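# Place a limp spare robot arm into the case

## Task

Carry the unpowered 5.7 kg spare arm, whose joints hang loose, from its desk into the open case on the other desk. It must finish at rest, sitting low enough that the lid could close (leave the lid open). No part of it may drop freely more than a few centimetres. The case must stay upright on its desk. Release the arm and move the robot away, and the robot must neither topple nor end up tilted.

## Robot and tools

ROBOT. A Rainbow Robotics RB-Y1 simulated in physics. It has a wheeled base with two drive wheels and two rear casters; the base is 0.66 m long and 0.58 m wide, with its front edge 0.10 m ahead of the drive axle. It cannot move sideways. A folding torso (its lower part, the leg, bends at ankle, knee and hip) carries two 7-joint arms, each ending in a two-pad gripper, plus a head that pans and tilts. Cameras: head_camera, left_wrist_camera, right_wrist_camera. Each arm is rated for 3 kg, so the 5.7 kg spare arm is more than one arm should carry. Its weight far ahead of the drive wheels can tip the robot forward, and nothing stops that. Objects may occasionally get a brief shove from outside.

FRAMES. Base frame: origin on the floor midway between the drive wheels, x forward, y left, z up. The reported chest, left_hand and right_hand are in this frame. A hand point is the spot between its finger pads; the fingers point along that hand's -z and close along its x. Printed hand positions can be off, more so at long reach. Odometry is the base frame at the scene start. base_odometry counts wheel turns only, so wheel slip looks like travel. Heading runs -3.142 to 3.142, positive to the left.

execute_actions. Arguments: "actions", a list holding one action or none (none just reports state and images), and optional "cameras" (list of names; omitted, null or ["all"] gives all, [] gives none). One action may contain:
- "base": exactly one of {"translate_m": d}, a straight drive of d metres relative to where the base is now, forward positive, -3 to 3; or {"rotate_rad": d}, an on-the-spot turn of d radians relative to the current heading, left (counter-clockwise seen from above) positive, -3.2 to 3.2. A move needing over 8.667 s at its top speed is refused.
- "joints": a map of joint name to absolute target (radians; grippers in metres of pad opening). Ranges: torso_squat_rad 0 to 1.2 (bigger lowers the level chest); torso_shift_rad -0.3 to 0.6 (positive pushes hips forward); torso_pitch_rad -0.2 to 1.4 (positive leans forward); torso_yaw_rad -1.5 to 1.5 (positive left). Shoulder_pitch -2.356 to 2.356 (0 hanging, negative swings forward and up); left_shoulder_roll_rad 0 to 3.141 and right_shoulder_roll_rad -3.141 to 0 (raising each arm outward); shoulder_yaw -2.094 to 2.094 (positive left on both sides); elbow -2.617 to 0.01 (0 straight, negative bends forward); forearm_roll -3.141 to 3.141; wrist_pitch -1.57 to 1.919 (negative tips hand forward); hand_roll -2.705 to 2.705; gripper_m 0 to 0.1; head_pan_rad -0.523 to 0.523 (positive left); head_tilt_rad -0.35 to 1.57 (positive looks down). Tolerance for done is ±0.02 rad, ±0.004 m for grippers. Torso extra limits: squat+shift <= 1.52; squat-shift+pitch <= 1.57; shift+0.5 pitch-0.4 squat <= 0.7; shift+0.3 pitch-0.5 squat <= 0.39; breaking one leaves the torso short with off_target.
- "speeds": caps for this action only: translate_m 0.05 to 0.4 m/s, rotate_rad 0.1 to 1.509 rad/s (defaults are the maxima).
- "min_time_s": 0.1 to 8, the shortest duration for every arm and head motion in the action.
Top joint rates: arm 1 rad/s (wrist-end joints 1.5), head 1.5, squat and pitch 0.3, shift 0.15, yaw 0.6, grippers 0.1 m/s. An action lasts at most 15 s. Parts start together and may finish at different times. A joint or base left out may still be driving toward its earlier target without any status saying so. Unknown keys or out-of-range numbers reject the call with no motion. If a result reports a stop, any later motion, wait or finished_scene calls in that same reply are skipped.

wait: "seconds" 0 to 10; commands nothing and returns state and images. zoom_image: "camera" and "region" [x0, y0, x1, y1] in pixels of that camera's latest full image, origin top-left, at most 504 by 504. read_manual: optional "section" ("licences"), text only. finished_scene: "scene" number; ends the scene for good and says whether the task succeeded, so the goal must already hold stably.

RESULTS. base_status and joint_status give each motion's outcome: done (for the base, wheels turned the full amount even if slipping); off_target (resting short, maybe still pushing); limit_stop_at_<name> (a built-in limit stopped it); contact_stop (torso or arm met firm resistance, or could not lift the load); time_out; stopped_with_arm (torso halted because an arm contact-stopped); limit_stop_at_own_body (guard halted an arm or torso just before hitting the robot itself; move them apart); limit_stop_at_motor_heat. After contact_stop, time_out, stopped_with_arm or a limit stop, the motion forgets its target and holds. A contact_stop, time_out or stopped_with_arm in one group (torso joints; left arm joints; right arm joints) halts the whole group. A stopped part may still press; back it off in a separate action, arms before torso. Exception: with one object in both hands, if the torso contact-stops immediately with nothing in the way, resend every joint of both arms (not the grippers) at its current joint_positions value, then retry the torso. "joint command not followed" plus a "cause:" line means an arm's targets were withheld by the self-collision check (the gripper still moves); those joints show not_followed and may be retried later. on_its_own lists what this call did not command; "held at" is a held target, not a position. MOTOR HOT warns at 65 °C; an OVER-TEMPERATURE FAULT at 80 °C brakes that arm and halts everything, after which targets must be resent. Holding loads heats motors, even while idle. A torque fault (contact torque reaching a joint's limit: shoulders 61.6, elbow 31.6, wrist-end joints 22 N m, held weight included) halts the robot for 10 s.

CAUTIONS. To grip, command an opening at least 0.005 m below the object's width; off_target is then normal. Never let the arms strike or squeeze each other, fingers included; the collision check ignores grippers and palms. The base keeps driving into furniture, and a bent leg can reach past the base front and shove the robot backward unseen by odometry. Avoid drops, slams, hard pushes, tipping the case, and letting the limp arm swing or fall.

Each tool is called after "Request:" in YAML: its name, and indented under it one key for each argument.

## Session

Request:
execute_actions:
  actions: []
  cameras: ["head_camera"]

Scene clock: 0.00 s.
base_odometry: x=+0.000 y=+0.000 heading=+0.000 (m, m, rad; odometry frame)
base_status: not commanded
joint_positions: torso_squat_rad=+0.350 torso_shift_rad=+0.001 torso_pitch_rad=+0.002 torso_yaw_rad=+0.001 left_shoulder_pitch_rad=-0.012 left_shoulder_roll_rad=+0.024 left_shoulder_yaw_rad=-0.027 left_elbow_rad=-0.278 left_forearm_roll_rad=-0.025 left_wrist_pitch_rad=+0.001 left_hand_roll_rad=+0.027 left_gripper_m=+0.100 right_shoulder_pitch_rad=-0.046 right_shoulder_roll_rad=-0.007 right_shoulder_yaw_rad=-0.032 right_elbow_rad=-0.117 right_forearm_roll_rad=-0.038 right_wrist_pitch_rad=+0.018 right_hand_roll_rad=+0.017 right_gripper_m=+0.100 head_pan_rad=+0.000 head_tilt_rad=+0.401
joint_status: not commanded
chest: x=-0.2268 y=-0.0001 z=+1.2476 quat_wxyz=(+1.000, +0.000, +0.001, +0.000) (m; base frame)
left_hand: x=-0.0847 y=+0.2338 z=+0.5766 quat_wxyz=(+0.990, +0.010, -0.143, -0.016) (m; base frame)
right_hand: x=-0.1419 y=-0.2265 z=+0.5673 quat_wxyz=(+0.997, -0.003, -0.070, -0.018) (m; base frame)
pictures: head_camera
Images, in order (width x height): head_camera 896x504.

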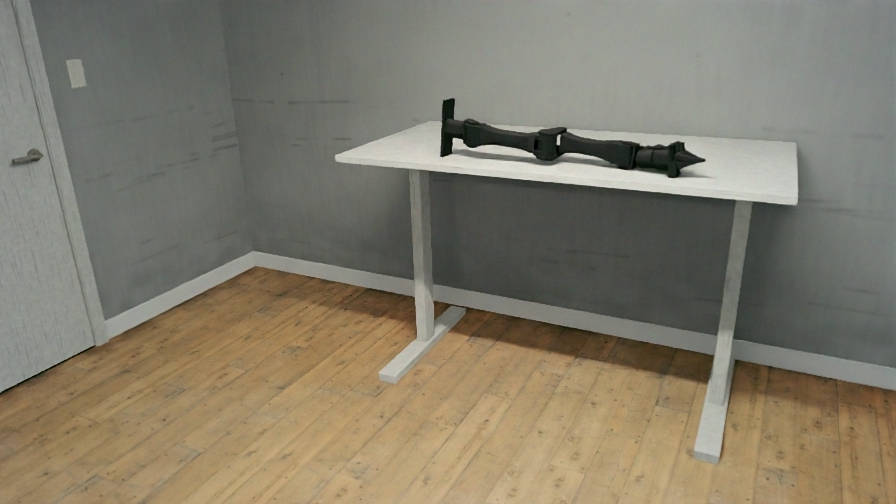

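Request:
zoom_image:
  camera: "head_camera"
  region: [420, 80, 720, 200]

Request:
execute_actions:
  actions:
    - {"base":{"translate_m":0.9},"joints":{"head_tilt_rad":0.55,"head_pan_rad":-0.3,"torso_squat_rad":0.1}}
  cameras: ["head_camera"]

Region (420, 80, 720, 200) of head_camera's 896x504 image, scaled by 1.680, with more detail than that image has; it fills the top 202 rows of this view, and the rest is white.

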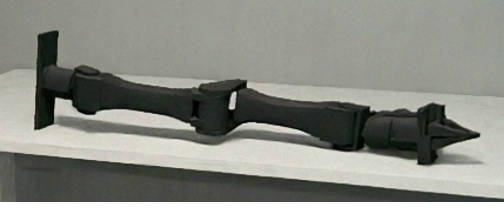

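Scene clock: 9.00 s.
base_odometry: x=+0.900 y=+0.000 heading=+0.000 (m, m, rad; odometry frame)
base_status: done
joint_positions: torso_squat_rad=+0.100 torso_shift_rad=+0.001 torso_pitch_rad=+0.002 torso_yaw_rad=+0.001 left_shoulder_pitch_rad=-0.012 left_shoulder_roll_rad=+0.024 left_shoulder_yaw_rad=-0.027 left_elbow_rad=-0.278 left_forearm_roll_rad=-0.025 left_wrist_pitch_rad=+0.001 left_hand_roll_rad=+0.027 left_gripper_m=+0.100 right_shoulder_pitch_rad=-0.046 right_shoulder_roll_rad=-0.007 right_shoulder_yaw_rad=-0.032 right_elbow_rad=-0.117 right_forearm_roll_rad=-0.038 right_wrist_pitch_rad=+0.018 right_hand_roll_rad=+0.017 right_gripper_m=+0.100 head_pan_rad=-0.300 head_tilt_rad=+0.550
joint_status: all done
chest: x=-0.2267 y=-0.0001 z=+1.2864 quat_wxyz=(+1.000, +0.000, +0.001, +0.000) (m; base frame)
left_hand: x=-0.0846 y=+0.2338 z=+0.6154 quat_wxyz=(+0.990, +0.010, -0.143, -0.016) (m; base frame)
right_hand: x=-0.1417 y=-0.2265 z=+0.6062 quat_wxyz=(+0.997, -0.003, -0.070, -0.018) (m; base frame)
pictures: head_camera
Images, in order (width x height): head_camera 896x504.

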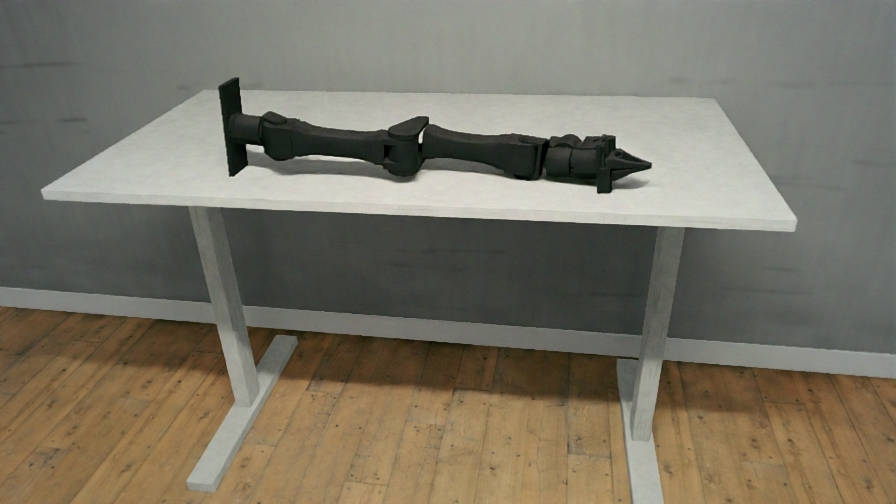

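Request:
execute_actions:
  actions:
    - {"base":{"rotate_rad":-0.27},"joints":{"head_tilt_rad":0.85,"head_pan_rad":0,"left_shoulder_pitch_rad":-1.516,"left_shoulder_roll_rad":0.259,"left_shoulder_yaw_rad":0.344,"left_elbow_rad":-0.411,"left_forearm_roll_rad":0,"left_wrist_pitch_rad":1.9,"left_hand_roll_rad":-0.06,"right_shoulder_pitch_rad":-1.41,"right_shoulder_roll_rad":-0.222,"right_shoulder_yaw_rad":-0.332,"right_elbow_rad":-0.523,"right_forearm_roll_rad":0,"right_wrist_pitch_rad":1.9,"right_hand_roll_rad":-0.3}}
  cameras: []

Request:
execute_actions:
  actions:
    - {"base":{"translate_m":0.8}}

Scene clock: 24.53 s.
base_odometry: x=+0.900 y=+0.000 heading=-0.270 (m, m, rad; odometry frame)
base_status: done
joint_positions: torso_squat_rad=+0.100 torso_shift_rad=+0.001 torso_pitch_rad=+0.001 torso_yaw_rad=+0.001 left_shoulder_pitch_rad=-1.517 left_shoulder_roll_rad=+0.259 left_shoulder_yaw_rad=+0.343 left_elbow_rad=-0.411 left_forearm_roll_rad=+0.000 left_wrist_pitch_rad=+1.900 left_hand_roll_rad=-0.060 left_gripper_m=+0.100 right_shoulder_pitch_rad=-1.410 right_shoulder_roll_rad=-0.222 right_shoulder_yaw_rad=-0.332 right_elbow_rad=-0.523 right_forearm_roll_rad=+0.000 right_wrist_pitch_rad=+1.900 right_hand_roll_rad=-0.300 right_gripper_m=+0.100 head_pan_rad=+0.000 head_tilt_rad=+0.850
joint_status: all done
chest: x=-0.2269 y=-0.0001 z=+1.2864 quat_wxyz=(+1.000, +0.000, +0.001, +0.000) (m; base frame)
left_hand: x=+0.3017 y=+0.1851 z=+1.1971 quat_wxyz=(+0.998, +0.000, +0.000, -0.063) (m; base frame)
right_hand: x=+0.3010 y=-0.1849 z=+1.1659 quat_wxyz=(+0.993, -0.001, +0.001, -0.116) (m; base frame)
pictures: none
No camera images: the call's "cameras" was empty. Leave "cameras" out to get every camera's image.

Scene clock: 28.00 s.
base_odometry: x=+1.671 y=-0.213 heading=-0.270 (m, m, rad; odometry frame)
base_status: done
joint_positions: torso_squat_rad=+0.100 torso_shift_rad=+0.001 torso_pitch_rad=+0.002 torso_yaw_rad=+0.001 left_shoulder_pitch_rad=-1.516 left_shoulder_roll_rad=+0.259 left_shoulder_yaw_rad=+0.343 left_elbow_rad=-0.411 left_forearm_roll_rad=+0.000 left_wrist_pitch_rad=+1.900 left_hand_roll_rad=-0.060 left_gripper_m=+0.100 right_shoulder_pitch_rad=-1.410 right_shoulder_roll_rad=-0.222 right_shoulder_yaw_rad=-0.332 right_elbow_rad=-0.523 right_forearm_roll_rad=+0.000 right_wrist_pitch_rad=+1.900 right_hand_roll_rad=-0.300 right_gripper_m=+0.100 head_pan_rad=+0.000 head_tilt_rad=+0.850
joint_status: not commanded
chest: x=-0.2268 y=-0.0001 z=+1.2864 quat_wxyz=(+1.000, +0.000, +0.001, +0.000) (m; base frame)
left_hand: x=+0.3018 y=+0.1852 z=+1.1968 quat_wxyz=(+0.998, +0.000, +0.001, -0.063) (m; base frame)
right_hand: x=+0.3011 y=-0.1849 z=+1.1657 quat_wxyz=(+0.993, -0.001, +0.001, -0.116) (m; base frame)
pictures: head_camera, left_wrist_camera, right_wrist_camera
Images, in order (width x height): head_camera 896x504, left_wrist_camera 644x364, right_wrist_camera 644x364.

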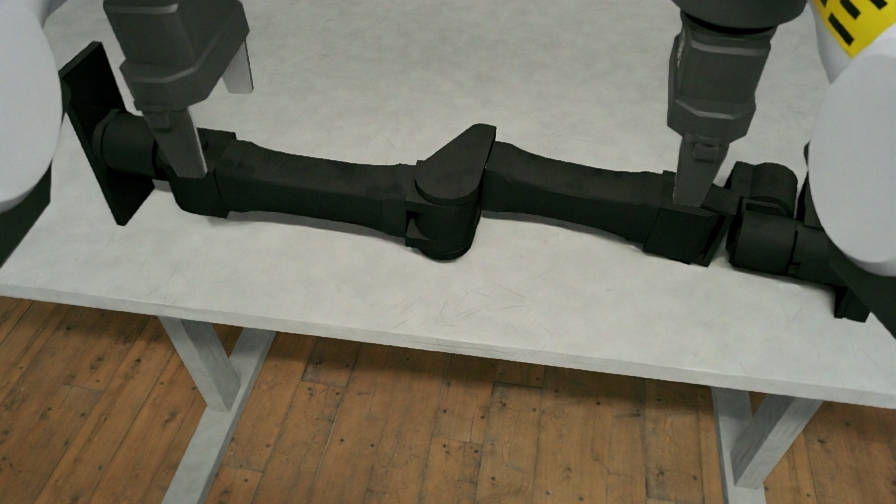

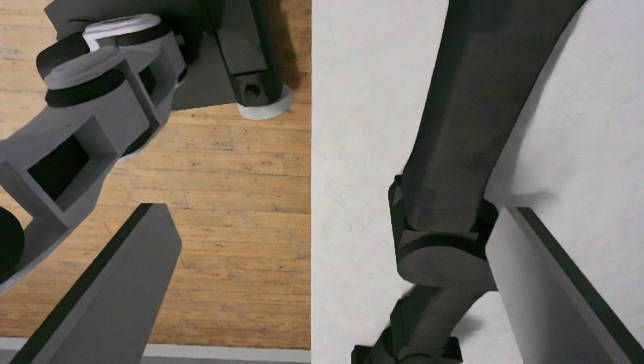

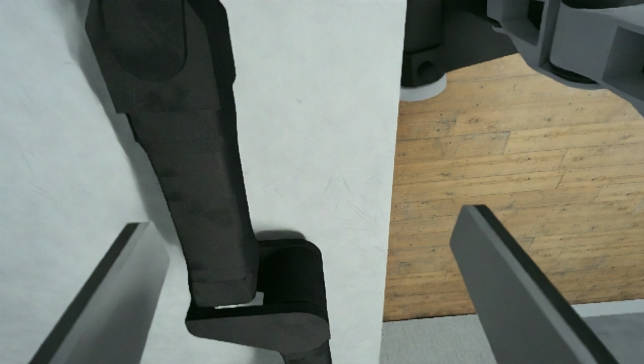

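Request:
execute_actions:
  actions:
    - {"base":{"translate_m":0.084},"joints":{"torso_yaw_rad":0.035,"torso_squat_rad":0.43,"left_hand_roll_rad":-0.095,"right_hand_roll_rad":-0.32,"head_tilt_rad":0.75}}

Scene clock: 38.03 s.
base_odometry: x=+1.752 y=-0.236 heading=-0.270 (m, m, rad; odometry frame)
base_status: done
joint_positions: torso_squat_rad=+0.430 torso_shift_rad=+0.001 torso_pitch_rad=+0.001 torso_yaw_rad=+0.035 left_shoulder_pitch_rad=-1.516 left_shoulder_roll_rad=+0.259 left_shoulder_yaw_rad=+0.343 left_elbow_rad=-0.411 left_forearm_roll_rad=+0.000 left_wrist_pitch_rad=+1.900 left_hand_roll_rad=-0.095 left_gripper_m=+0.100 right_shoulder_pitch_rad=-1.410 right_shoulder_roll_rad=-0.222 right_shoulder_yaw_rad=-0.332 right_elbow_rad=-0.523 right_forearm_roll_rad=+0.000 right_wrist_pitch_rad=+1.900 right_hand_roll_rad=-0.320 right_gripper_m=+0.100 head_pan_rad=+0.000 head_tilt_rad=+0.750
joint_status: all done
chest: x=-0.2269 y=-0.0001 z=+1.2262 quat_wxyz=(+1.000, +0.000, +0.001, +0.017) (m; base frame)
left_hand: x=+0.2950 y=+0.2032 z=+1.1367 quat_wxyz=(+0.998, +0.000, +0.001, -0.063) (m; base frame)
right_hand: x=+0.3070 y=-0.1667 z=+1.1055 quat_wxyz=(+0.994, -0.001, +0.001, -0.109) (m; base frame)
pictures: head_camera, left_wrist_camera, right_wrist_camera
Images, in order (width x height): head_camera 896x504, left_wrist_camera 644x364, right_wrist_camera 644x364.

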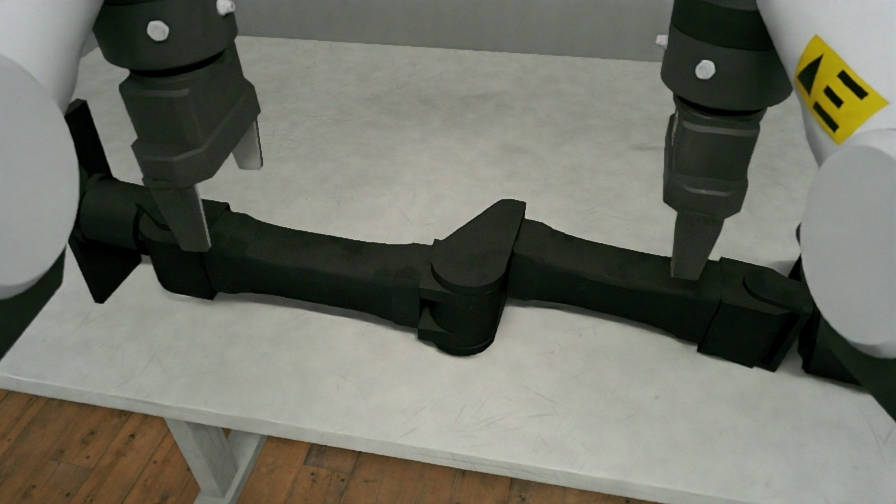

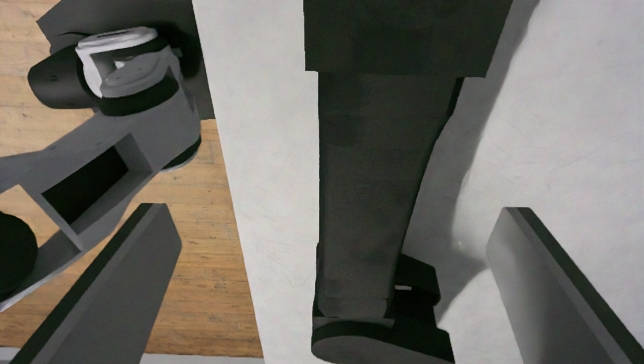

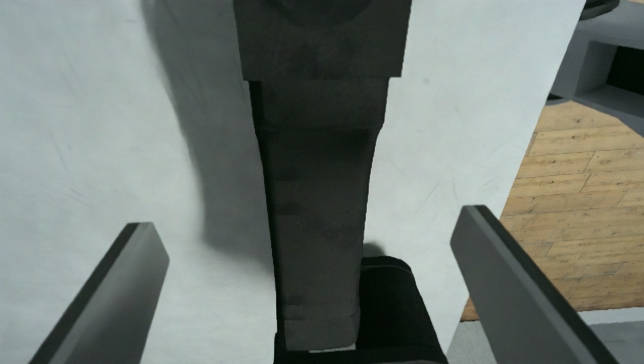

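Request:
execute_actions:
  actions:
    - {"base":{"rotate_rad":-0.161},"joints":{"torso_yaw_rad":0.126,"torso_squat_rad":0.5,"torso_shift_rad":0.01,"left_hand_roll_rad":-0.035,"right_hand_roll_rad":-0.25}}
  cameras: ["left_wrist_camera","right_wrist_camera"]

Scene clock: 43.73 s.
base_odometry: x=+1.752 y=-0.236 heading=-0.431 (m, m, rad; odometry frame)
base_status: done
joint_positions: torso_squat_rad=+0.500 torso_shift_rad=+0.010 torso_pitch_rad=+0.002 torso_yaw_rad=+0.126 left_shoulder_pitch_rad=-1.516 left_shoulder_roll_rad=+0.259 left_shoulder_yaw_rad=+0.344 left_elbow_rad=-0.411 left_forearm_roll_rad=+0.000 left_wrist_pitch_rad=+1.900 left_hand_roll_rad=-0.035 left_gripper_m=+0.100 right_shoulder_pitch_rad=-1.410 right_shoulder_roll_rad=-0.222 right_shoulder_yaw_rad=-0.332 right_elbow_rad=-0.523 right_forearm_roll_rad=+0.000 right_wrist_pitch_rad=+1.900 right_hand_roll_rad=-0.250 right_gripper_m=+0.100 head_pan_rad=+0.000 head_tilt_rad=+0.750
joint_status: all done
chest: x=-0.2214 y=-0.0001 z=+1.2042 quat_wxyz=(+0.998, +0.000, +0.001, +0.063) (m; base frame)
left_hand: x=+0.2798 y=+0.2499 z=+1.1146 quat_wxyz=(+1.000, +0.000, +0.001, +0.012) (m; base frame)
right_hand: x=+0.3254 y=-0.1174 z=+1.0835 quat_wxyz=(+1.000, -0.001, +0.001, -0.029) (m; base frame)
pictures: left_wrist_camera, right_wrist_camera
Images, in order (width x height): left_wrist_camera 644x364, right_wrist_camera 644x364.

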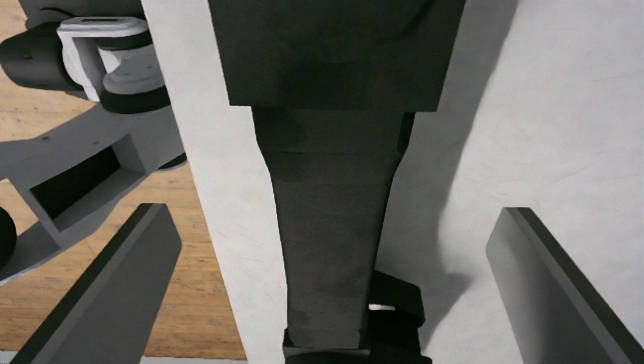

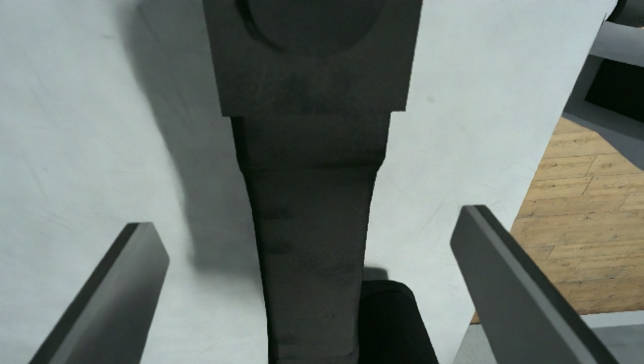

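Centered. Lower.

Request:
execute_actions:
  actions:
    - {"joints":{"torso_squat_rad":0.66,"left_gripper_m":0.08,"right_gripper_m":0.08}}
  cameras: ["head_camera"]

Scene clock: 47.53 s.
base_odometry: x=+1.752 y=-0.236 heading=-0.431 (m, m, rad; odometry frame)
base_status: not commanded
joint_positions: torso_squat_rad=+0.660 torso_shift_rad=+0.010 torso_pitch_rad=+0.001 torso_yaw_rad=+0.126 left_shoulder_pitch_rad=-1.516 left_shoulder_roll_rad=+0.259 left_shoulder_yaw_rad=+0.344 left_elbow_rad=-0.411 left_forearm_roll_rad=+0.000 left_wrist_pitch_rad=+1.900 left_hand_roll_rad=-0.035 left_gripper_m=+0.080 right_shoulder_pitch_rad=-1.410 right_shoulder_roll_rad=-0.222 right_shoulder_yaw_rad=-0.332 right_elbow_rad=-0.523 right_forearm_roll_rad=+0.000 right_wrist_pitch_rad=+1.900 right_hand_roll_rad=-0.250 right_gripper_m=+0.080 head_pan_rad=+0.000 head_tilt_rad=+0.750
joint_status: all done
chest: x=-0.2220 y=-0.0001 z=+1.1429 quat_wxyz=(+0.998, +0.000, +0.001, +0.063) (m; base frame)
left_hand: x=+0.2792 y=+0.2499 z=+1.0533 quat_wxyz=(+1.000, +0.000, +0.001, +0.012) (m; base frame)
right_hand: x=+0.3247 y=-0.1174 z=+1.0222 quat_wxyz=(+1.000, -0.001, +0.001, -0.029) (m; base frame)
pictures: head_camera
Images, in order (width x height): head_camera 896x504.

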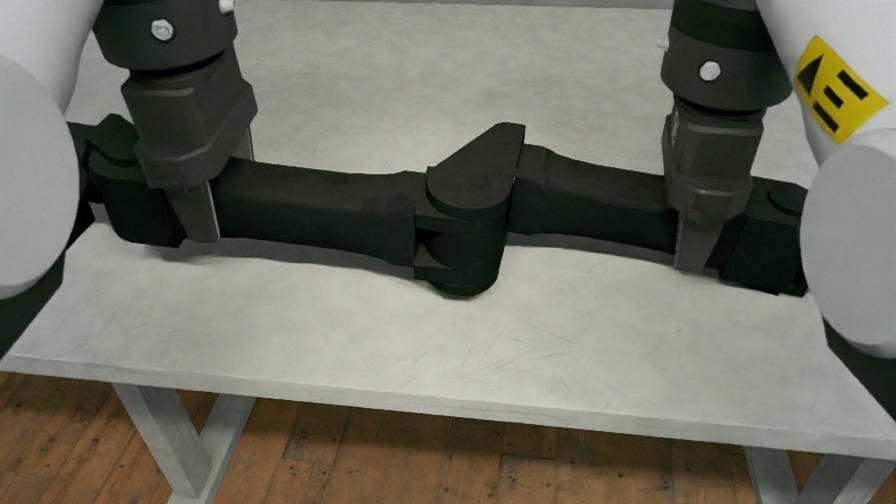

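Request:
execute_actions:
  actions:
    - {"joints":{"left_gripper_m":0.02,"right_gripper_m":0.02}}
  cameras: []

Request:
execute_actions:
  actions:
    - {"joints":{"torso_squat_rad":0.0,"torso_shift_rad":0,"torso_pitch_rad":-0.04,"head_tilt_rad":0.9,"head_pan_rad":-0.2}}
  cameras: ["head_camera"]

Scene clock: 51.33 s.
base_odometry: x=+1.752 y=-0.236 heading=-0.431 (m, m, rad; odometry frame)
base_status: not commanded
joint_positions: torso_squat_rad=+0.660 torso_shift_rad=+0.010 torso_pitch_rad=+0.001 torso_yaw_rad=+0.126 left_shoulder_pitch_rad=-1.516 left_shoulder_roll_rad=+0.259 left_shoulder_yaw_rad=+0.344 left_elbow_rad=-0.411 left_forearm_roll_rad=+0.000 left_wrist_pitch_rad=+1.900 left_hand_roll_rad=-0.035 left_gripper_m=+0.054 right_shoulder_pitch_rad=-1.410 right_shoulder_roll_rad=-0.222 right_shoulder_yaw_rad=-0.332 right_elbow_rad=-0.523 right_forearm_roll_rad=+0.000 right_wrist_pitch_rad=+1.900 right_hand_roll_rad=-0.250 right_gripper_m=+0.054 head_pan_rad=+0.000 head_tilt_rad=+0.750
joint_status: left_gripper_m off_target (ended at +0.054, target +0.020); right_gripper_m off_target (ended at +0.054, target +0.020)
chest: x=-0.2220 y=-0.0001 z=+1.1429 quat_wxyz=(+0.998, +0.000, +0.001, +0.063) (m; base frame)
left_hand: x=+0.2792 y=+0.2499 z=+1.0533 quat_wxyz=(+1.000, +0.000, +0.001, +0.012) (m; base frame)
right_hand: x=+0.3247 y=-0.1174 z=+1.0221 quat_wxyz=(+1.000, -0.001, +0.001, -0.029) (m; base frame)
pictures: none
No camera images: the call's "cameras" was empty. Leave "cameras" out to get every camera's image.

Scene clock: 54.33 s.
base_odometry: x=+1.752 y=-0.236 heading=-0.431 (m, m, rad; odometry frame)
base_status: not commanded
joint_positions: torso_squat_rad=+0.000 torso_shift_rad=+0.001 torso_pitch_rad=-0.038 torso_yaw_rad=+0.126 left_shoulder_pitch_rad=-1.513 left_shoulder_roll_rad=+0.258 left_shoulder_yaw_rad=+0.344 left_elbow_rad=-0.410 left_forearm_roll_rad=+0.000 left_wrist_pitch_rad=+1.900 left_hand_roll_rad=-0.035 left_gripper_m=+0.054 right_shoulder_pitch_rad=-1.406 right_shoulder_roll_rad=-0.221 right_shoulder_yaw_rad=-0.332 right_elbow_rad=-0.521 right_forearm_roll_rad=+0.000 right_wrist_pitch_rad=+1.900 right_hand_roll_rad=-0.250 right_gripper_m=+0.054 head_pan_rad=-0.200 head_tilt_rad=+0.900
joint_status: all done
chest: x=-0.2393 y=-0.0001 z=+1.2897 quat_wxyz=(+0.998, -0.001, -0.019, +0.063) (m; base frame)
left_hand: x=+0.2643 y=+0.2498 z=+1.2178 quat_wxyz=(+1.000, -0.001, -0.017, +0.012) (m; base frame)
right_hand: x=+0.3108 y=-0.1176 z=+1.1881 quat_wxyz=(+0.999, +0.000, -0.016, -0.029) (m; base frame)
pictures: head_camera
Images, in order (width x height): head_camera 896x504.

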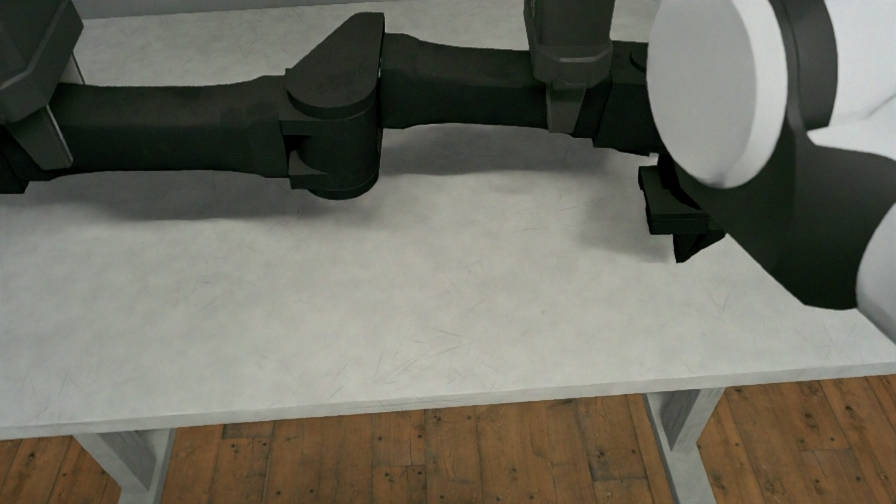

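Request:
execute_actions:
  actions:
    - {"base":{"translate_m":-0.7},"joints":{"head_pan_rad":-0.126,"head_tilt_rad":0.3},"speeds":{"translate_m":0.3}}
  cameras: []

Request:
execute_actions:
  actions:
    - {"base":{"rotate_rad":-3.1},"joints":{"torso_pitch_rad":0},"speeds":{"rotate_rad":0.7}}
  cameras: ["head_camera"]

Scene clock: 60.47 s.
base_odometry: x=+1.116 y=+0.057 heading=-0.432 (m, m, rad; odometry frame)
base_status: done
joint_positions: torso_squat_rad=+0.000 torso_shift_rad=+0.001 torso_pitch_rad=-0.038 torso_yaw_rad=+0.126 left_shoulder_pitch_rad=-1.513 left_shoulder_roll_rad=+0.258 left_shoulder_yaw_rad=+0.344 left_elbow_rad=-0.410 left_forearm_roll_rad=+0.000 left_wrist_pitch_rad=+1.900 left_hand_roll_rad=-0.035 left_gripper_m=+0.054 right_shoulder_pitch_rad=-1.406 right_shoulder_roll_rad=-0.221 right_shoulder_yaw_rad=-0.332 right_elbow_rad=-0.521 right_forearm_roll_rad=+0.000 right_wrist_pitch_rad=+1.900 right_hand_roll_rad=-0.250 right_gripper_m=+0.054 head_pan_rad=-0.126 head_tilt_rad=+0.300
joint_status: all done
chest: x=-0.2393 y=-0.0001 z=+1.2897 quat_wxyz=(+0.998, -0.001, -0.019, +0.063) (m; base frame)
left_hand: x=+0.2642 y=+0.2498 z=+1.2179 quat_wxyz=(+1.000, -0.001, -0.017, +0.012) (m; base frame)
right_hand: x=+0.3108 y=-0.1177 z=+1.1881 quat_wxyz=(+0.999, +0.000, -0.016, -0.029) (m; base frame)
pictures: none
No camera images: the call's "cameras" was empty. Leave "cameras" out to get every camera's image.

Scene clock: 66.63 s.
base_odometry: x=+1.116 y=+0.057 heading=+2.752 (m, m, rad; odometry frame)
base_status: done
joint_positions: torso_squat_rad=+0.000 torso_shift_rad=+0.001 torso_pitch_rad=+0.002 torso_yaw_rad=+0.126 left_shoulder_pitch_rad=-1.513 left_shoulder_roll_rad=+0.258 left_shoulder_yaw_rad=+0.344 left_elbow_rad=-0.410 left_forearm_roll_rad=+0.000 left_wrist_pitch_rad=+1.900 left_hand_roll_rad=-0.035 left_gripper_m=+0.054 right_shoulder_pitch_rad=-1.406 right_shoulder_roll_rad=-0.221 right_shoulder_yaw_rad=-0.332 right_elbow_rad=-0.521 right_forearm_roll_rad=+0.000 right_wrist_pitch_rad=+1.900 right_hand_roll_rad=-0.250 right_gripper_m=+0.054 head_pan_rad=-0.126 head_tilt_rad=+0.300
joint_status: all done
chest: x=-0.2269 y=-0.0001 z=+1.2899 quat_wxyz=(+0.998, +0.000, +0.001, +0.063) (m; base frame)
left_hand: x=+0.2734 y=+0.2498 z=+1.1979 quat_wxyz=(+1.000, +0.000, +0.003, +0.012) (m; base frame)
right_hand: x=+0.3188 y=-0.1176 z=+1.1663 quat_wxyz=(+1.000, -0.001, +0.004, -0.029) (m; base frame)
pictures: head_camera
Images, in order (width x height): head_camera 896x504.

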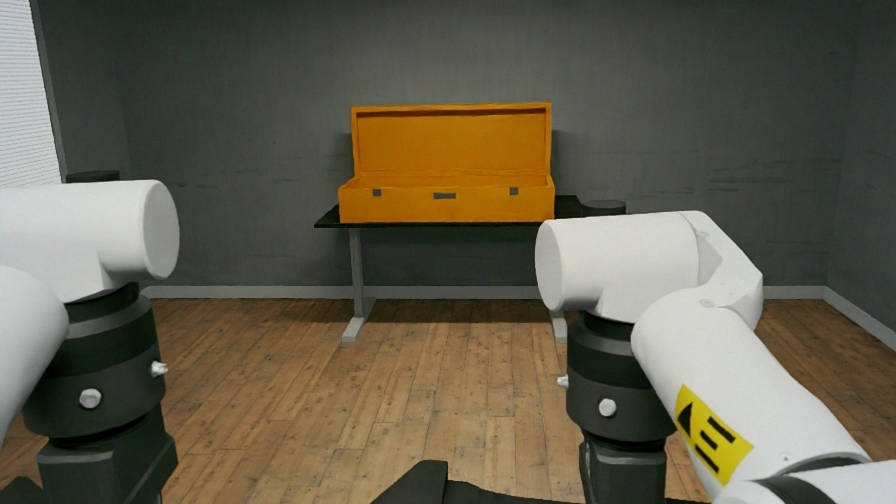

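Request:
execute_actions:
  actions:
    - {"base":{"translate_m":2.7},"joints":{"head_tilt_rad":0.9}}
  cameras: ["head_camera"]

Scene clock: 77.20 s.
base_odometry: x=-1.381 y=+1.083 heading=+2.752 (m, m, rad; odometry frame)
base_status: done
joint_positions: torso_squat_rad=+0.000 torso_shift_rad=+0.001 torso_pitch_rad=+0.002 torso_yaw_rad=+0.126 left_shoulder_pitch_rad=-1.513 left_shoulder_roll_rad=+0.258 left_shoulder_yaw_rad=+0.344 left_elbow_rad=-0.410 left_forearm_roll_rad=+0.000 left_wrist_pitch_rad=+1.900 left_hand_roll_rad=-0.035 left_gripper_m=+0.054 right_shoulder_pitch_rad=-1.406 right_shoulder_roll_rad=-0.221 right_shoulder_yaw_rad=-0.332 right_elbow_rad=-0.521 right_forearm_roll_rad=+0.000 right_wrist_pitch_rad=+1.900 right_hand_roll_rad=-0.250 right_gripper_m=+0.054 head_pan_rad=-0.126 head_tilt_rad=+0.900
joint_status: all done
chest: x=-0.2268 y=-0.0001 z=+1.2899 quat_wxyz=(+0.998, +0.000, +0.001, +0.063) (m; base frame)
left_hand: x=+0.2735 y=+0.2498 z=+1.1979 quat_wxyz=(+1.000, +0.000, +0.003, +0.012) (m; base frame)
right_hand: x=+0.3188 y=-0.1176 z=+1.1664 quat_wxyz=(+1.000, -0.001, +0.004, -0.029) (m; base frame)
pictures: head_camera
Images, in order (width x height): head_camera 896x504.

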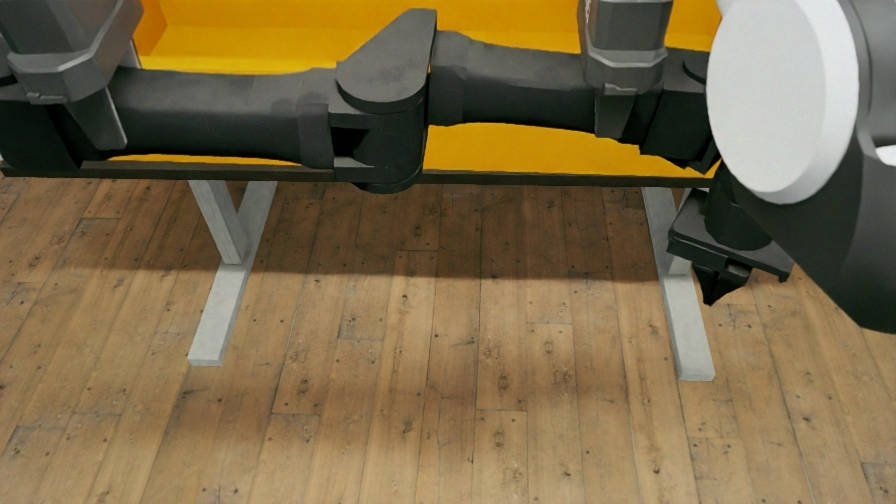

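Request:
execute_actions:
  actions:
    - {"base":{"translate_m":0.5},"speeds":{"translate_m":0.25}}
  cameras: ["head_camera"]

Scene clock: 85.97 s.
base_odometry: x=-1.844 y=+1.274 heading=+2.751 (m, m, rad; odometry frame)
base_status: done
joint_positions: torso_squat_rad=+0.000 torso_shift_rad=+0.001 torso_pitch_rad=+0.002 torso_yaw_rad=+0.126 left_shoulder_pitch_rad=-1.513 left_shoulder_roll_rad=+0.258 left_shoulder_yaw_rad=+0.344 left_elbow_rad=-0.410 left_forearm_roll_rad=+0.000 left_wrist_pitch_rad=+1.900 left_hand_roll_rad=-0.035 left_gripper_m=+0.054 right_shoulder_pitch_rad=-1.406 right_shoulder_roll_rad=-0.221 right_shoulder_yaw_rad=-0.332 right_elbow_rad=-0.521 right_forearm_roll_rad=+0.000 right_wrist_pitch_rad=+1.900 right_hand_roll_rad=-0.250 right_gripper_m=+0.054 head_pan_rad=-0.126 head_tilt_rad=+0.900
joint_status: not commanded
chest: x=-0.2269 y=-0.0001 z=+1.2899 quat_wxyz=(+0.998, +0.000, +0.001, +0.063) (m; base frame)
left_hand: x=+0.2734 y=+0.2498 z=+1.1980 quat_wxyz=(+1.000, +0.000, +0.003, +0.012) (m; base frame)
right_hand: x=+0.3187 y=-0.1176 z=+1.1664 quat_wxyz=(+1.000, -0.001, +0.004, -0.029) (m; base frame)
pictures: head_camera
Images, in order (width x height): head_camera 896x504.

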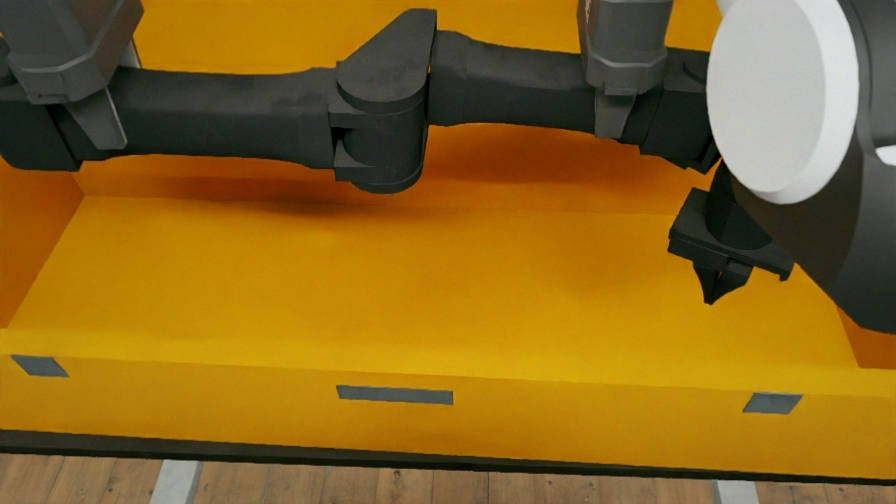

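Request:
execute_actions:
  actions:
    - {"base":{"translate_m":0.13},"joints":{"torso_yaw_rad":-0.14,"torso_squat_rad":0.4},"speeds":{"translate_m":0.2}}
  cameras: ["head_camera"]

Request:
execute_actions:
  actions:
    - {"joints":{"torso_squat_rad":0.735}}
  cameras: ["head_camera"]

Scene clock: 95.27 s.
base_odometry: x=-1.964 y=+1.323 heading=+2.751 (m, m, rad; odometry frame)
base_status: done
joint_positions: torso_squat_rad=+0.400 torso_shift_rad=+0.001 torso_pitch_rad=+0.002 torso_yaw_rad=-0.140 left_shoulder_pitch_rad=-1.513 left_shoulder_roll_rad=+0.258 left_shoulder_yaw_rad=+0.344 left_elbow_rad=-0.410 left_forearm_roll_rad=+0.000 left_wrist_pitch_rad=+1.900 left_hand_roll_rad=-0.035 left_gripper_m=+0.054 right_shoulder_pitch_rad=-1.406 right_shoulder_roll_rad=-0.220 right_shoulder_yaw_rad=-0.332 right_elbow_rad=-0.521 right_forearm_roll_rad=+0.000 right_wrist_pitch_rad=+1.900 right_hand_roll_rad=-0.250 right_gripper_m=+0.054 head_pan_rad=-0.126 head_tilt_rad=+0.900
joint_status: all done
chest: x=-0.2271 y=-0.0003 z=+1.2347 quat_wxyz=(+0.998, +0.000, +0.001, -0.070) (m; base frame)
left_hand: x=+0.3213 y=+0.1093 z=+1.1430 quat_wxyz=(+0.993, +0.000, +0.003, -0.120) (m; base frame)
right_hand: x=+0.2685 y=-0.2571 z=+1.1114 quat_wxyz=(+0.987, -0.001, +0.004, -0.161) (m; base frame)
pictures: head_camera
Images, in order (width x height): head_camera 896x504.

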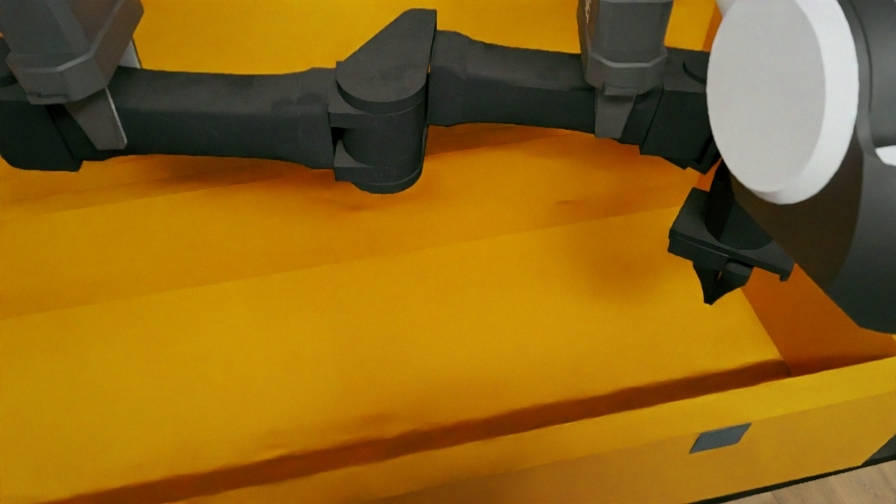

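Scene clock: 97.20 s.
base_odometry: x=-1.964 y=+1.323 heading=+2.751 (m, m, rad; odometry frame)
base_status: not commanded
joint_positions: torso_squat_rad=+0.735 torso_shift_rad=+0.001 torso_pitch_rad=+0.002 torso_yaw_rad=-0.140 left_shoulder_pitch_rad=-1.513 left_shoulder_roll_rad=+0.258 left_shoulder_yaw_rad=+0.344 left_elbow_rad=-0.410 left_forearm_roll_rad=+0.000 left_wrist_pitch_rad=+1.900 left_hand_roll_rad=-0.035 left_gripper_m=+0.054 right_shoulder_pitch_rad=-1.406 right_shoulder_roll_rad=-0.220 right_shoulder_yaw_rad=-0.332 right_elbow_rad=-0.521 right_forearm_roll_rad=+0.000 right_wrist_pitch_rad=+1.900 right_hand_roll_rad=-0.250 right_gripper_m=+0.054 head_pan_rad=-0.126 head_tilt_rad=+0.900
joint_status: all done
chest: x=-0.2272 y=-0.0002 z=+1.1093 quat_wxyz=(+0.998, +0.000, +0.001, -0.070) (m; base frame)
left_hand: x=+0.3212 y=+0.1093 z=+1.0175 quat_wxyz=(+0.993, +0.000, +0.003, -0.120) (m; base frame)
right_hand: x=+0.2684 y=-0.2570 z=+0.9859 quat_wxyz=(+0.987, -0.001, +0.004, -0.161) (m; base frame)
pictures: head_camera
Images, in order (width x height): head_camera 896x504.

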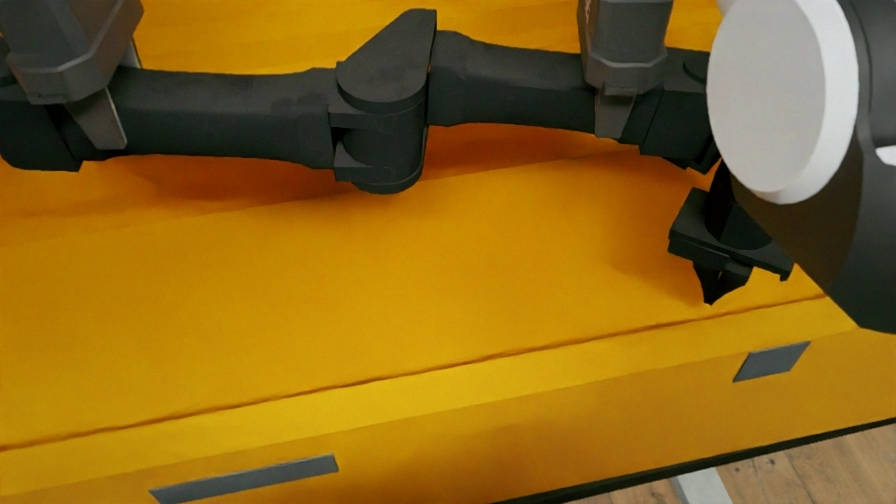

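Request:
execute_actions:
  actions:
    - {"base":{"translate_m":0.03},"joints":{"torso_squat_rad":0.765}}
  cameras: []

Request:
execute_actions:
  actions:
    - {"joints":{"torso_squat_rad":0.79}}
  cameras: ["head_camera"]

Scene clock: 102.60 s.
base_odometry: x=-1.992 y=+1.335 heading=+2.750 (m, m, rad; odometry frame)
base_status: done
joint_positions: torso_squat_rad=+0.765 torso_shift_rad=+0.001 torso_pitch_rad=+0.002 torso_yaw_rad=-0.140 left_shoulder_pitch_rad=-1.513 left_shoulder_roll_rad=+0.258 left_shoulder_yaw_rad=+0.344 left_elbow_rad=-0.410 left_forearm_roll_rad=+0.000 left_wrist_pitch_rad=+1.900 left_hand_roll_rad=-0.035 left_gripper_m=+0.054 right_shoulder_pitch_rad=-1.406 right_shoulder_roll_rad=-0.220 right_shoulder_yaw_rad=-0.332 right_elbow_rad=-0.521 right_forearm_roll_rad=+0.000 right_wrist_pitch_rad=+1.900 right_hand_roll_rad=-0.250 right_gripper_m=+0.054 head_pan_rad=-0.126 head_tilt_rad=+0.900
joint_status: all done
chest: x=-0.2272 y=-0.0002 z=+1.0950 quat_wxyz=(+0.998, +0.000, +0.001, -0.070) (m; base frame)
left_hand: x=+0.3213 y=+0.1094 z=+1.0031 quat_wxyz=(+0.993, +0.000, +0.003, -0.120) (m; base frame)
right_hand: x=+0.2684 y=-0.2570 z=+0.9716 quat_wxyz=(+0.987, -0.001, +0.004, -0.161) (m; base frame)
pictures: none
No camera images: the call's "cameras" was empty. Leave "cameras" out to get every camera's image.

Scene clock: 103.37 s.
base_odometry: x=-1.992 y=+1.335 heading=+2.750 (m, m, rad; odometry frame)
base_status: not commanded
joint_positions: torso_squat_rad=+0.790 torso_shift_rad=+0.000 torso_pitch_rad=+0.001 torso_yaw_rad=-0.140 left_shoulder_pitch_rad=-1.513 left_shoulder_roll_rad=+0.258 left_shoulder_yaw_rad=+0.344 left_elbow_rad=-0.409 left_forearm_roll_rad=+0.000 left_wrist_pitch_rad=+1.900 left_hand_roll_rad=-0.035 left_gripper_m=+0.054 right_shoulder_pitch_rad=-1.408 right_shoulder_roll_rad=-0.221 right_shoulder_yaw_rad=-0.332 right_elbow_rad=-0.522 right_forearm_roll_rad=+0.000 right_wrist_pitch_rad=+1.900 right_hand_roll_rad=-0.250 right_gripper_m=+0.054 head_pan_rad=-0.126 head_tilt_rad=+0.900
joint_status: all done
chest: x=-0.2274 y=-0.0001 z=+1.0827 quat_wxyz=(+0.998, +0.000, +0.001, -0.070) (m; base frame)
left_hand: x=+0.3209 y=+0.1096 z=+0.9909 quat_wxyz=(+0.993, +0.000, +0.003, -0.120) (m; base frame)
right_hand: x=+0.2687 y=-0.2569 z=+0.9608 quat_wxyz=(+0.987, -0.001, +0.002, -0.161) (m; base frame)
pictures: head_camera
Images, in order (width x height): head_camera 896x504.

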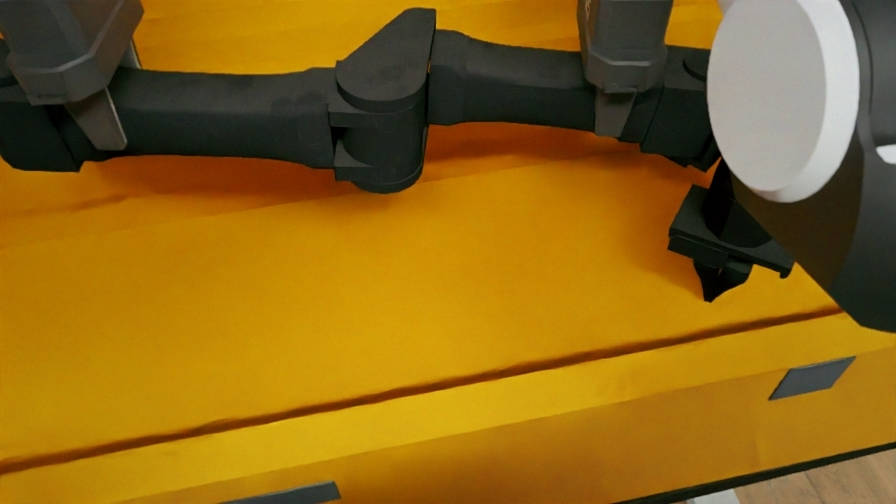

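Contact. Sweep.

Request:
execute_actions:
  actions:
    - {"joints":{"torso_squat_rad":0.803,"torso_yaw_rad":-0.04}}
  cameras: ["head_camera"]

Scene clock: 105.67 s.
base_odometry: x=-1.992 y=+1.335 heading=+2.750 (m, m, rad; odometry frame)
base_status: not commanded
joint_positions: torso_squat_rad=+0.803 torso_shift_rad=+0.001 torso_pitch_rad=+0.001 torso_yaw_rad=-0.040 left_shoulder_pitch_rad=-1.513 left_shoulder_roll_rad=+0.258 left_shoulder_yaw_rad=+0.344 left_elbow_rad=-0.409 left_forearm_roll_rad=+0.000 left_wrist_pitch_rad=+1.900 left_hand_roll_rad=-0.035 left_gripper_m=+0.054 right_shoulder_pitch_rad=-1.407 right_shoulder_roll_rad=-0.221 right_shoulder_yaw_rad=-0.332 right_elbow_rad=-0.521 right_forearm_roll_rad=+0.000 right_wrist_pitch_rad=+1.900 right_hand_roll_rad=-0.250 right_gripper_m=+0.054 head_pan_rad=-0.126 head_tilt_rad=+0.900
joint_status: all done
chest: x=-0.2273 y=+0.0000 z=+1.0762 quat_wxyz=(+1.000, +0.000, +0.001, -0.020) (m; base frame)
left_hand: x=+0.3074 y=+0.1639 z=+0.9842 quat_wxyz=(+0.998, +0.000, +0.003, -0.070) (m; base frame)
right_hand: x=+0.2918 y=-0.2060 z=+0.9536 quat_wxyz=(+0.994, -0.001, +0.003, -0.112) (m; base frame)
pictures: head_camera
Images, in order (width x height): head_camera 896x504.

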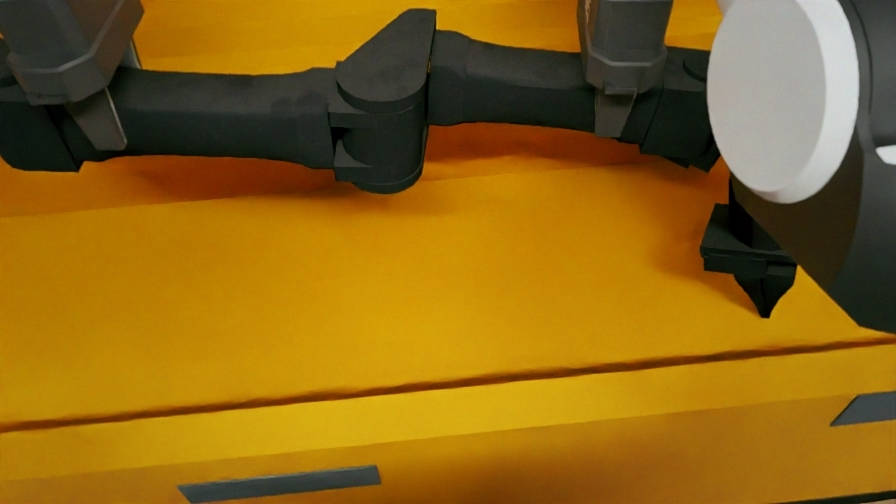

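Request:
execute_actions:
  actions:
    - {"joints":{"torso_squat_rad":0.855,"torso_yaw_rad":0.06}}
  cameras: ["head_camera"]

Scene clock: 108.53 s.
base_odometry: x=-1.992 y=+1.335 heading=+2.750 (m, m, rad; odometry frame)
base_status: not commanded
joint_positions: torso_squat_rad=+0.855 torso_shift_rad=+0.001 torso_pitch_rad=+0.002 torso_yaw_rad=+0.060 left_shoulder_pitch_rad=-1.513 left_shoulder_roll_rad=+0.258 left_shoulder_yaw_rad=+0.344 left_elbow_rad=-0.409 left_forearm_roll_rad=+0.000 left_wrist_pitch_rad=+1.900 left_hand_roll_rad=-0.035 left_gripper_m=+0.054 right_shoulder_pitch_rad=-1.407 right_shoulder_roll_rad=-0.221 right_shoulder_yaw_rad=-0.332 right_elbow_rad=-0.521 right_forearm_roll_rad=+0.000 right_wrist_pitch_rad=+1.900 right_hand_roll_rad=-0.250 right_gripper_m=+0.054 head_pan_rad=-0.126 head_tilt_rad=+0.900
joint_status: all done
chest: x=-0.2273 y=+0.0000 z=+1.0493 quat_wxyz=(+1.000, +0.000, +0.001, +0.030) (m; base frame)
left_hand: x=+0.2883 y=+0.2165 z=+0.9573 quat_wxyz=(+1.000, +0.000, +0.003, -0.020) (m; base frame)
right_hand: x=+0.3097 y=-0.1531 z=+0.9265 quat_wxyz=(+0.998, -0.001, +0.003, -0.062) (m; base frame)
pictures: head_camera
Images, in order (width x height): head_camera 896x504.

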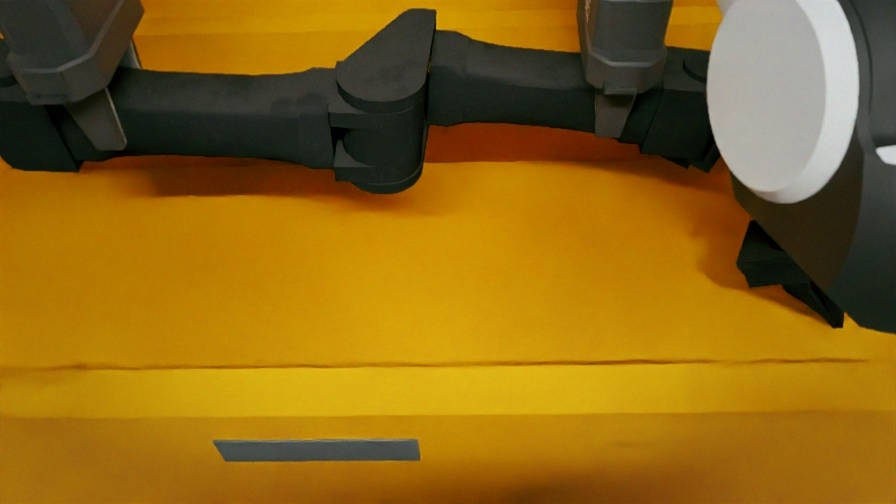

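Request:
execute_actions:
  actions:
    - {"joints":{"torso_squat_rad":0.92,"torso_yaw_rad":0.11}}
  cameras: []

Request:
execute_actions:
  actions:
    - {"base":{"translate_m":-0.035},"joints":{"torso_squat_rad":0.98,"head_tilt_rad":0.75}}
  cameras: ["head_camera"]

Scene clock: 114.00 s.
base_odometry: x=-1.991 y=+1.335 heading=+2.750 (m, m, rad; odometry frame)
base_status: not commanded
joint_positions: torso_squat_rad=+0.920 torso_shift_rad=+0.001 torso_pitch_rad=+0.002 torso_yaw_rad=+0.110 left_shoulder_pitch_rad=-1.513 left_shoulder_roll_rad=+0.258 left_shoulder_yaw_rad=+0.344 left_elbow_rad=-0.409 left_forearm_roll_rad=+0.000 left_wrist_pitch_rad=+1.900 left_hand_roll_rad=-0.035 left_gripper_m=+0.054 right_shoulder_pitch_rad=-1.407 right_shoulder_roll_rad=-0.221 right_shoulder_yaw_rad=-0.332 right_elbow_rad=-0.521 right_forearm_roll_rad=+0.000 right_wrist_pitch_rad=+1.900 right_hand_roll_rad=-0.250 right_gripper_m=+0.054 head_pan_rad=-0.126 head_tilt_rad=+0.900
joint_status: all done
chest: x=-0.2273 y=+0.0001 z=+1.0140 quat_wxyz=(+0.998, +0.000, +0.001, +0.055) (m; base frame)
left_hand: x=+0.2768 y=+0.2420 z=+0.9220 quat_wxyz=(+1.000, +0.000, +0.003, +0.005) (m; base frame)
right_hand: x=+0.3167 y=-0.1261 z=+0.8913 quat_wxyz=(+0.999, -0.001, +0.003, -0.037) (m; base frame)
pictures: none
No camera images: the call's "cameras" was empty. Leave "cameras" out to get every camera's image.

Scene clock: 115.03 s.
base_odometry: x=-1.959 y=+1.321 heading=+2.751 (m, m, rad; odometry frame)
base_status: done
joint_positions: torso_squat_rad=+0.980 torso_shift_rad=+0.000 torso_pitch_rad=+0.001 torso_yaw_rad=+0.110 left_shoulder_pitch_rad=-1.513 left_shoulder_roll_rad=+0.258 left_shoulder_yaw_rad=+0.344 left_elbow_rad=-0.409 left_forearm_roll_rad=+0.000 left_wrist_pitch_rad=+1.900 left_hand_roll_rad=-0.035 left_gripper_m=+0.054 right_shoulder_pitch_rad=-1.408 right_shoulder_roll_rad=-0.221 right_shoulder_yaw_rad=-0.332 right_elbow_rad=-0.522 right_forearm_roll_rad=+0.000 right_wrist_pitch_rad=+1.900 right_hand_roll_rad=-0.250 right_gripper_m=+0.054 head_pan_rad=-0.126 head_tilt_rad=+0.750
joint_status: all done
chest: x=-0.2274 y=+0.0001 z=+0.9799 quat_wxyz=(+0.998, +0.000, +0.001, +0.055) (m; base frame)
left_hand: x=+0.2766 y=+0.2421 z=+0.8878 quat_wxyz=(+1.000, +0.000, +0.004, +0.005) (m; base frame)
right_hand: x=+0.3168 y=-0.1259 z=+0.8579 quat_wxyz=(+0.999, -0.001, +0.002, -0.037) (m; base frame)
pictures: head_camera
Images, in order (width x height): head_camera 896x504.

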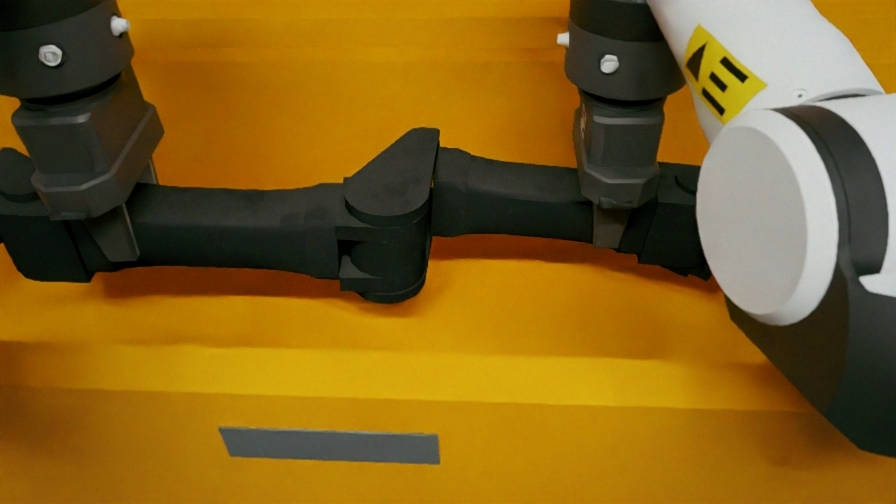

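Request:
execute_actions:
  actions:
    - {"joints":{"torso_squat_rad":1.03}}
  cameras: []

Request:
execute_actions:
  actions:
    - {"joints":{"torso_squat_rad":1.046}}
  cameras: []

Scene clock: 118.40 s.
base_odometry: x=-1.959 y=+1.321 heading=+2.751 (m, m, rad; odometry frame)
base_status: not commanded
joint_positions: torso_squat_rad=+1.030 torso_shift_rad=+0.000 torso_pitch_rad=+0.001 torso_yaw_rad=+0.110 left_shoulder_pitch_rad=-1.513 left_shoulder_roll_rad=+0.258 left_shoulder_yaw_rad=+0.344 left_elbow_rad=-0.409 left_forearm_roll_rad=+0.000 left_wrist_pitch_rad=+1.900 left_hand_roll_rad=-0.035 left_gripper_m=+0.054 right_shoulder_pitch_rad=-1.407 right_shoulder_roll_rad=-0.221 right_shoulder_yaw_rad=-0.332 right_elbow_rad=-0.522 right_forearm_roll_rad=+0.000 right_wrist_pitch_rad=+1.900 right_hand_roll_rad=-0.250 right_gripper_m=+0.054 head_pan_rad=-0.126 head_tilt_rad=+0.750
joint_status: all done
chest: x=-0.2274 y=+0.0001 z=+0.9503 quat_wxyz=(+0.998, +0.000, +0.001, +0.055) (m; base frame)
left_hand: x=+0.2767 y=+0.2421 z=+0.8583 quat_wxyz=(+1.000, +0.000, +0.004, +0.005) (m; base frame)
right_hand: x=+0.3168 y=-0.1259 z=+0.8281 quat_wxyz=(+0.999, -0.001, +0.003, -0.037) (m; base frame)
pictures: none
No camera images: the call's "cameras" was empty. Leave "cameras" out to get every camera's image.

Scene clock: 119.00 s.
base_odometry: x=-1.959 y=+1.321 heading=+2.751 (m, m, rad; odometry frame)
base_status: not commanded
joint_positions: torso_squat_rad=+1.046 torso_shift_rad=+0.000 torso_pitch_rad=+0.001 torso_yaw_rad=+0.110 left_shoulder_pitch_rad=-1.514 left_shoulder_roll_rad=+0.258 left_shoulder_yaw_rad=+0.344 left_elbow_rad=-0.410 left_forearm_roll_rad=+0.000 left_wrist_pitch_rad=+1.900 left_hand_roll_rad=-0.035 left_gripper_m=+0.054 right_shoulder_pitch_rad=-1.407 right_shoulder_roll_rad=-0.221 right_shoulder_yaw_rad=-0.332 right_elbow_rad=-0.522 right_forearm_roll_rad=+0.000 right_wrist_pitch_rad=+1.900 right_hand_roll_rad=-0.250 right_gripper_m=+0.054 head_pan_rad=-0.126 head_tilt_rad=+0.750
joint_status: all done
chest: x=-0.2276 y=+0.0001 z=+0.9407 quat_wxyz=(+0.998, +0.000, +0.001, +0.055) (m; base frame)
left_hand: x=+0.2769 y=+0.2419 z=+0.8498 quat_wxyz=(+1.000, +0.000, +0.002, +0.004) (m; base frame)
right_hand: x=+0.3166 y=-0.1260 z=+0.8185 quat_wxyz=(+0.999, -0.001, +0.002, -0.037) (m; base frame)
pictures: none
No camera images: the call's "cameras" was empty. Leave "cameras" out to get every camera's image.


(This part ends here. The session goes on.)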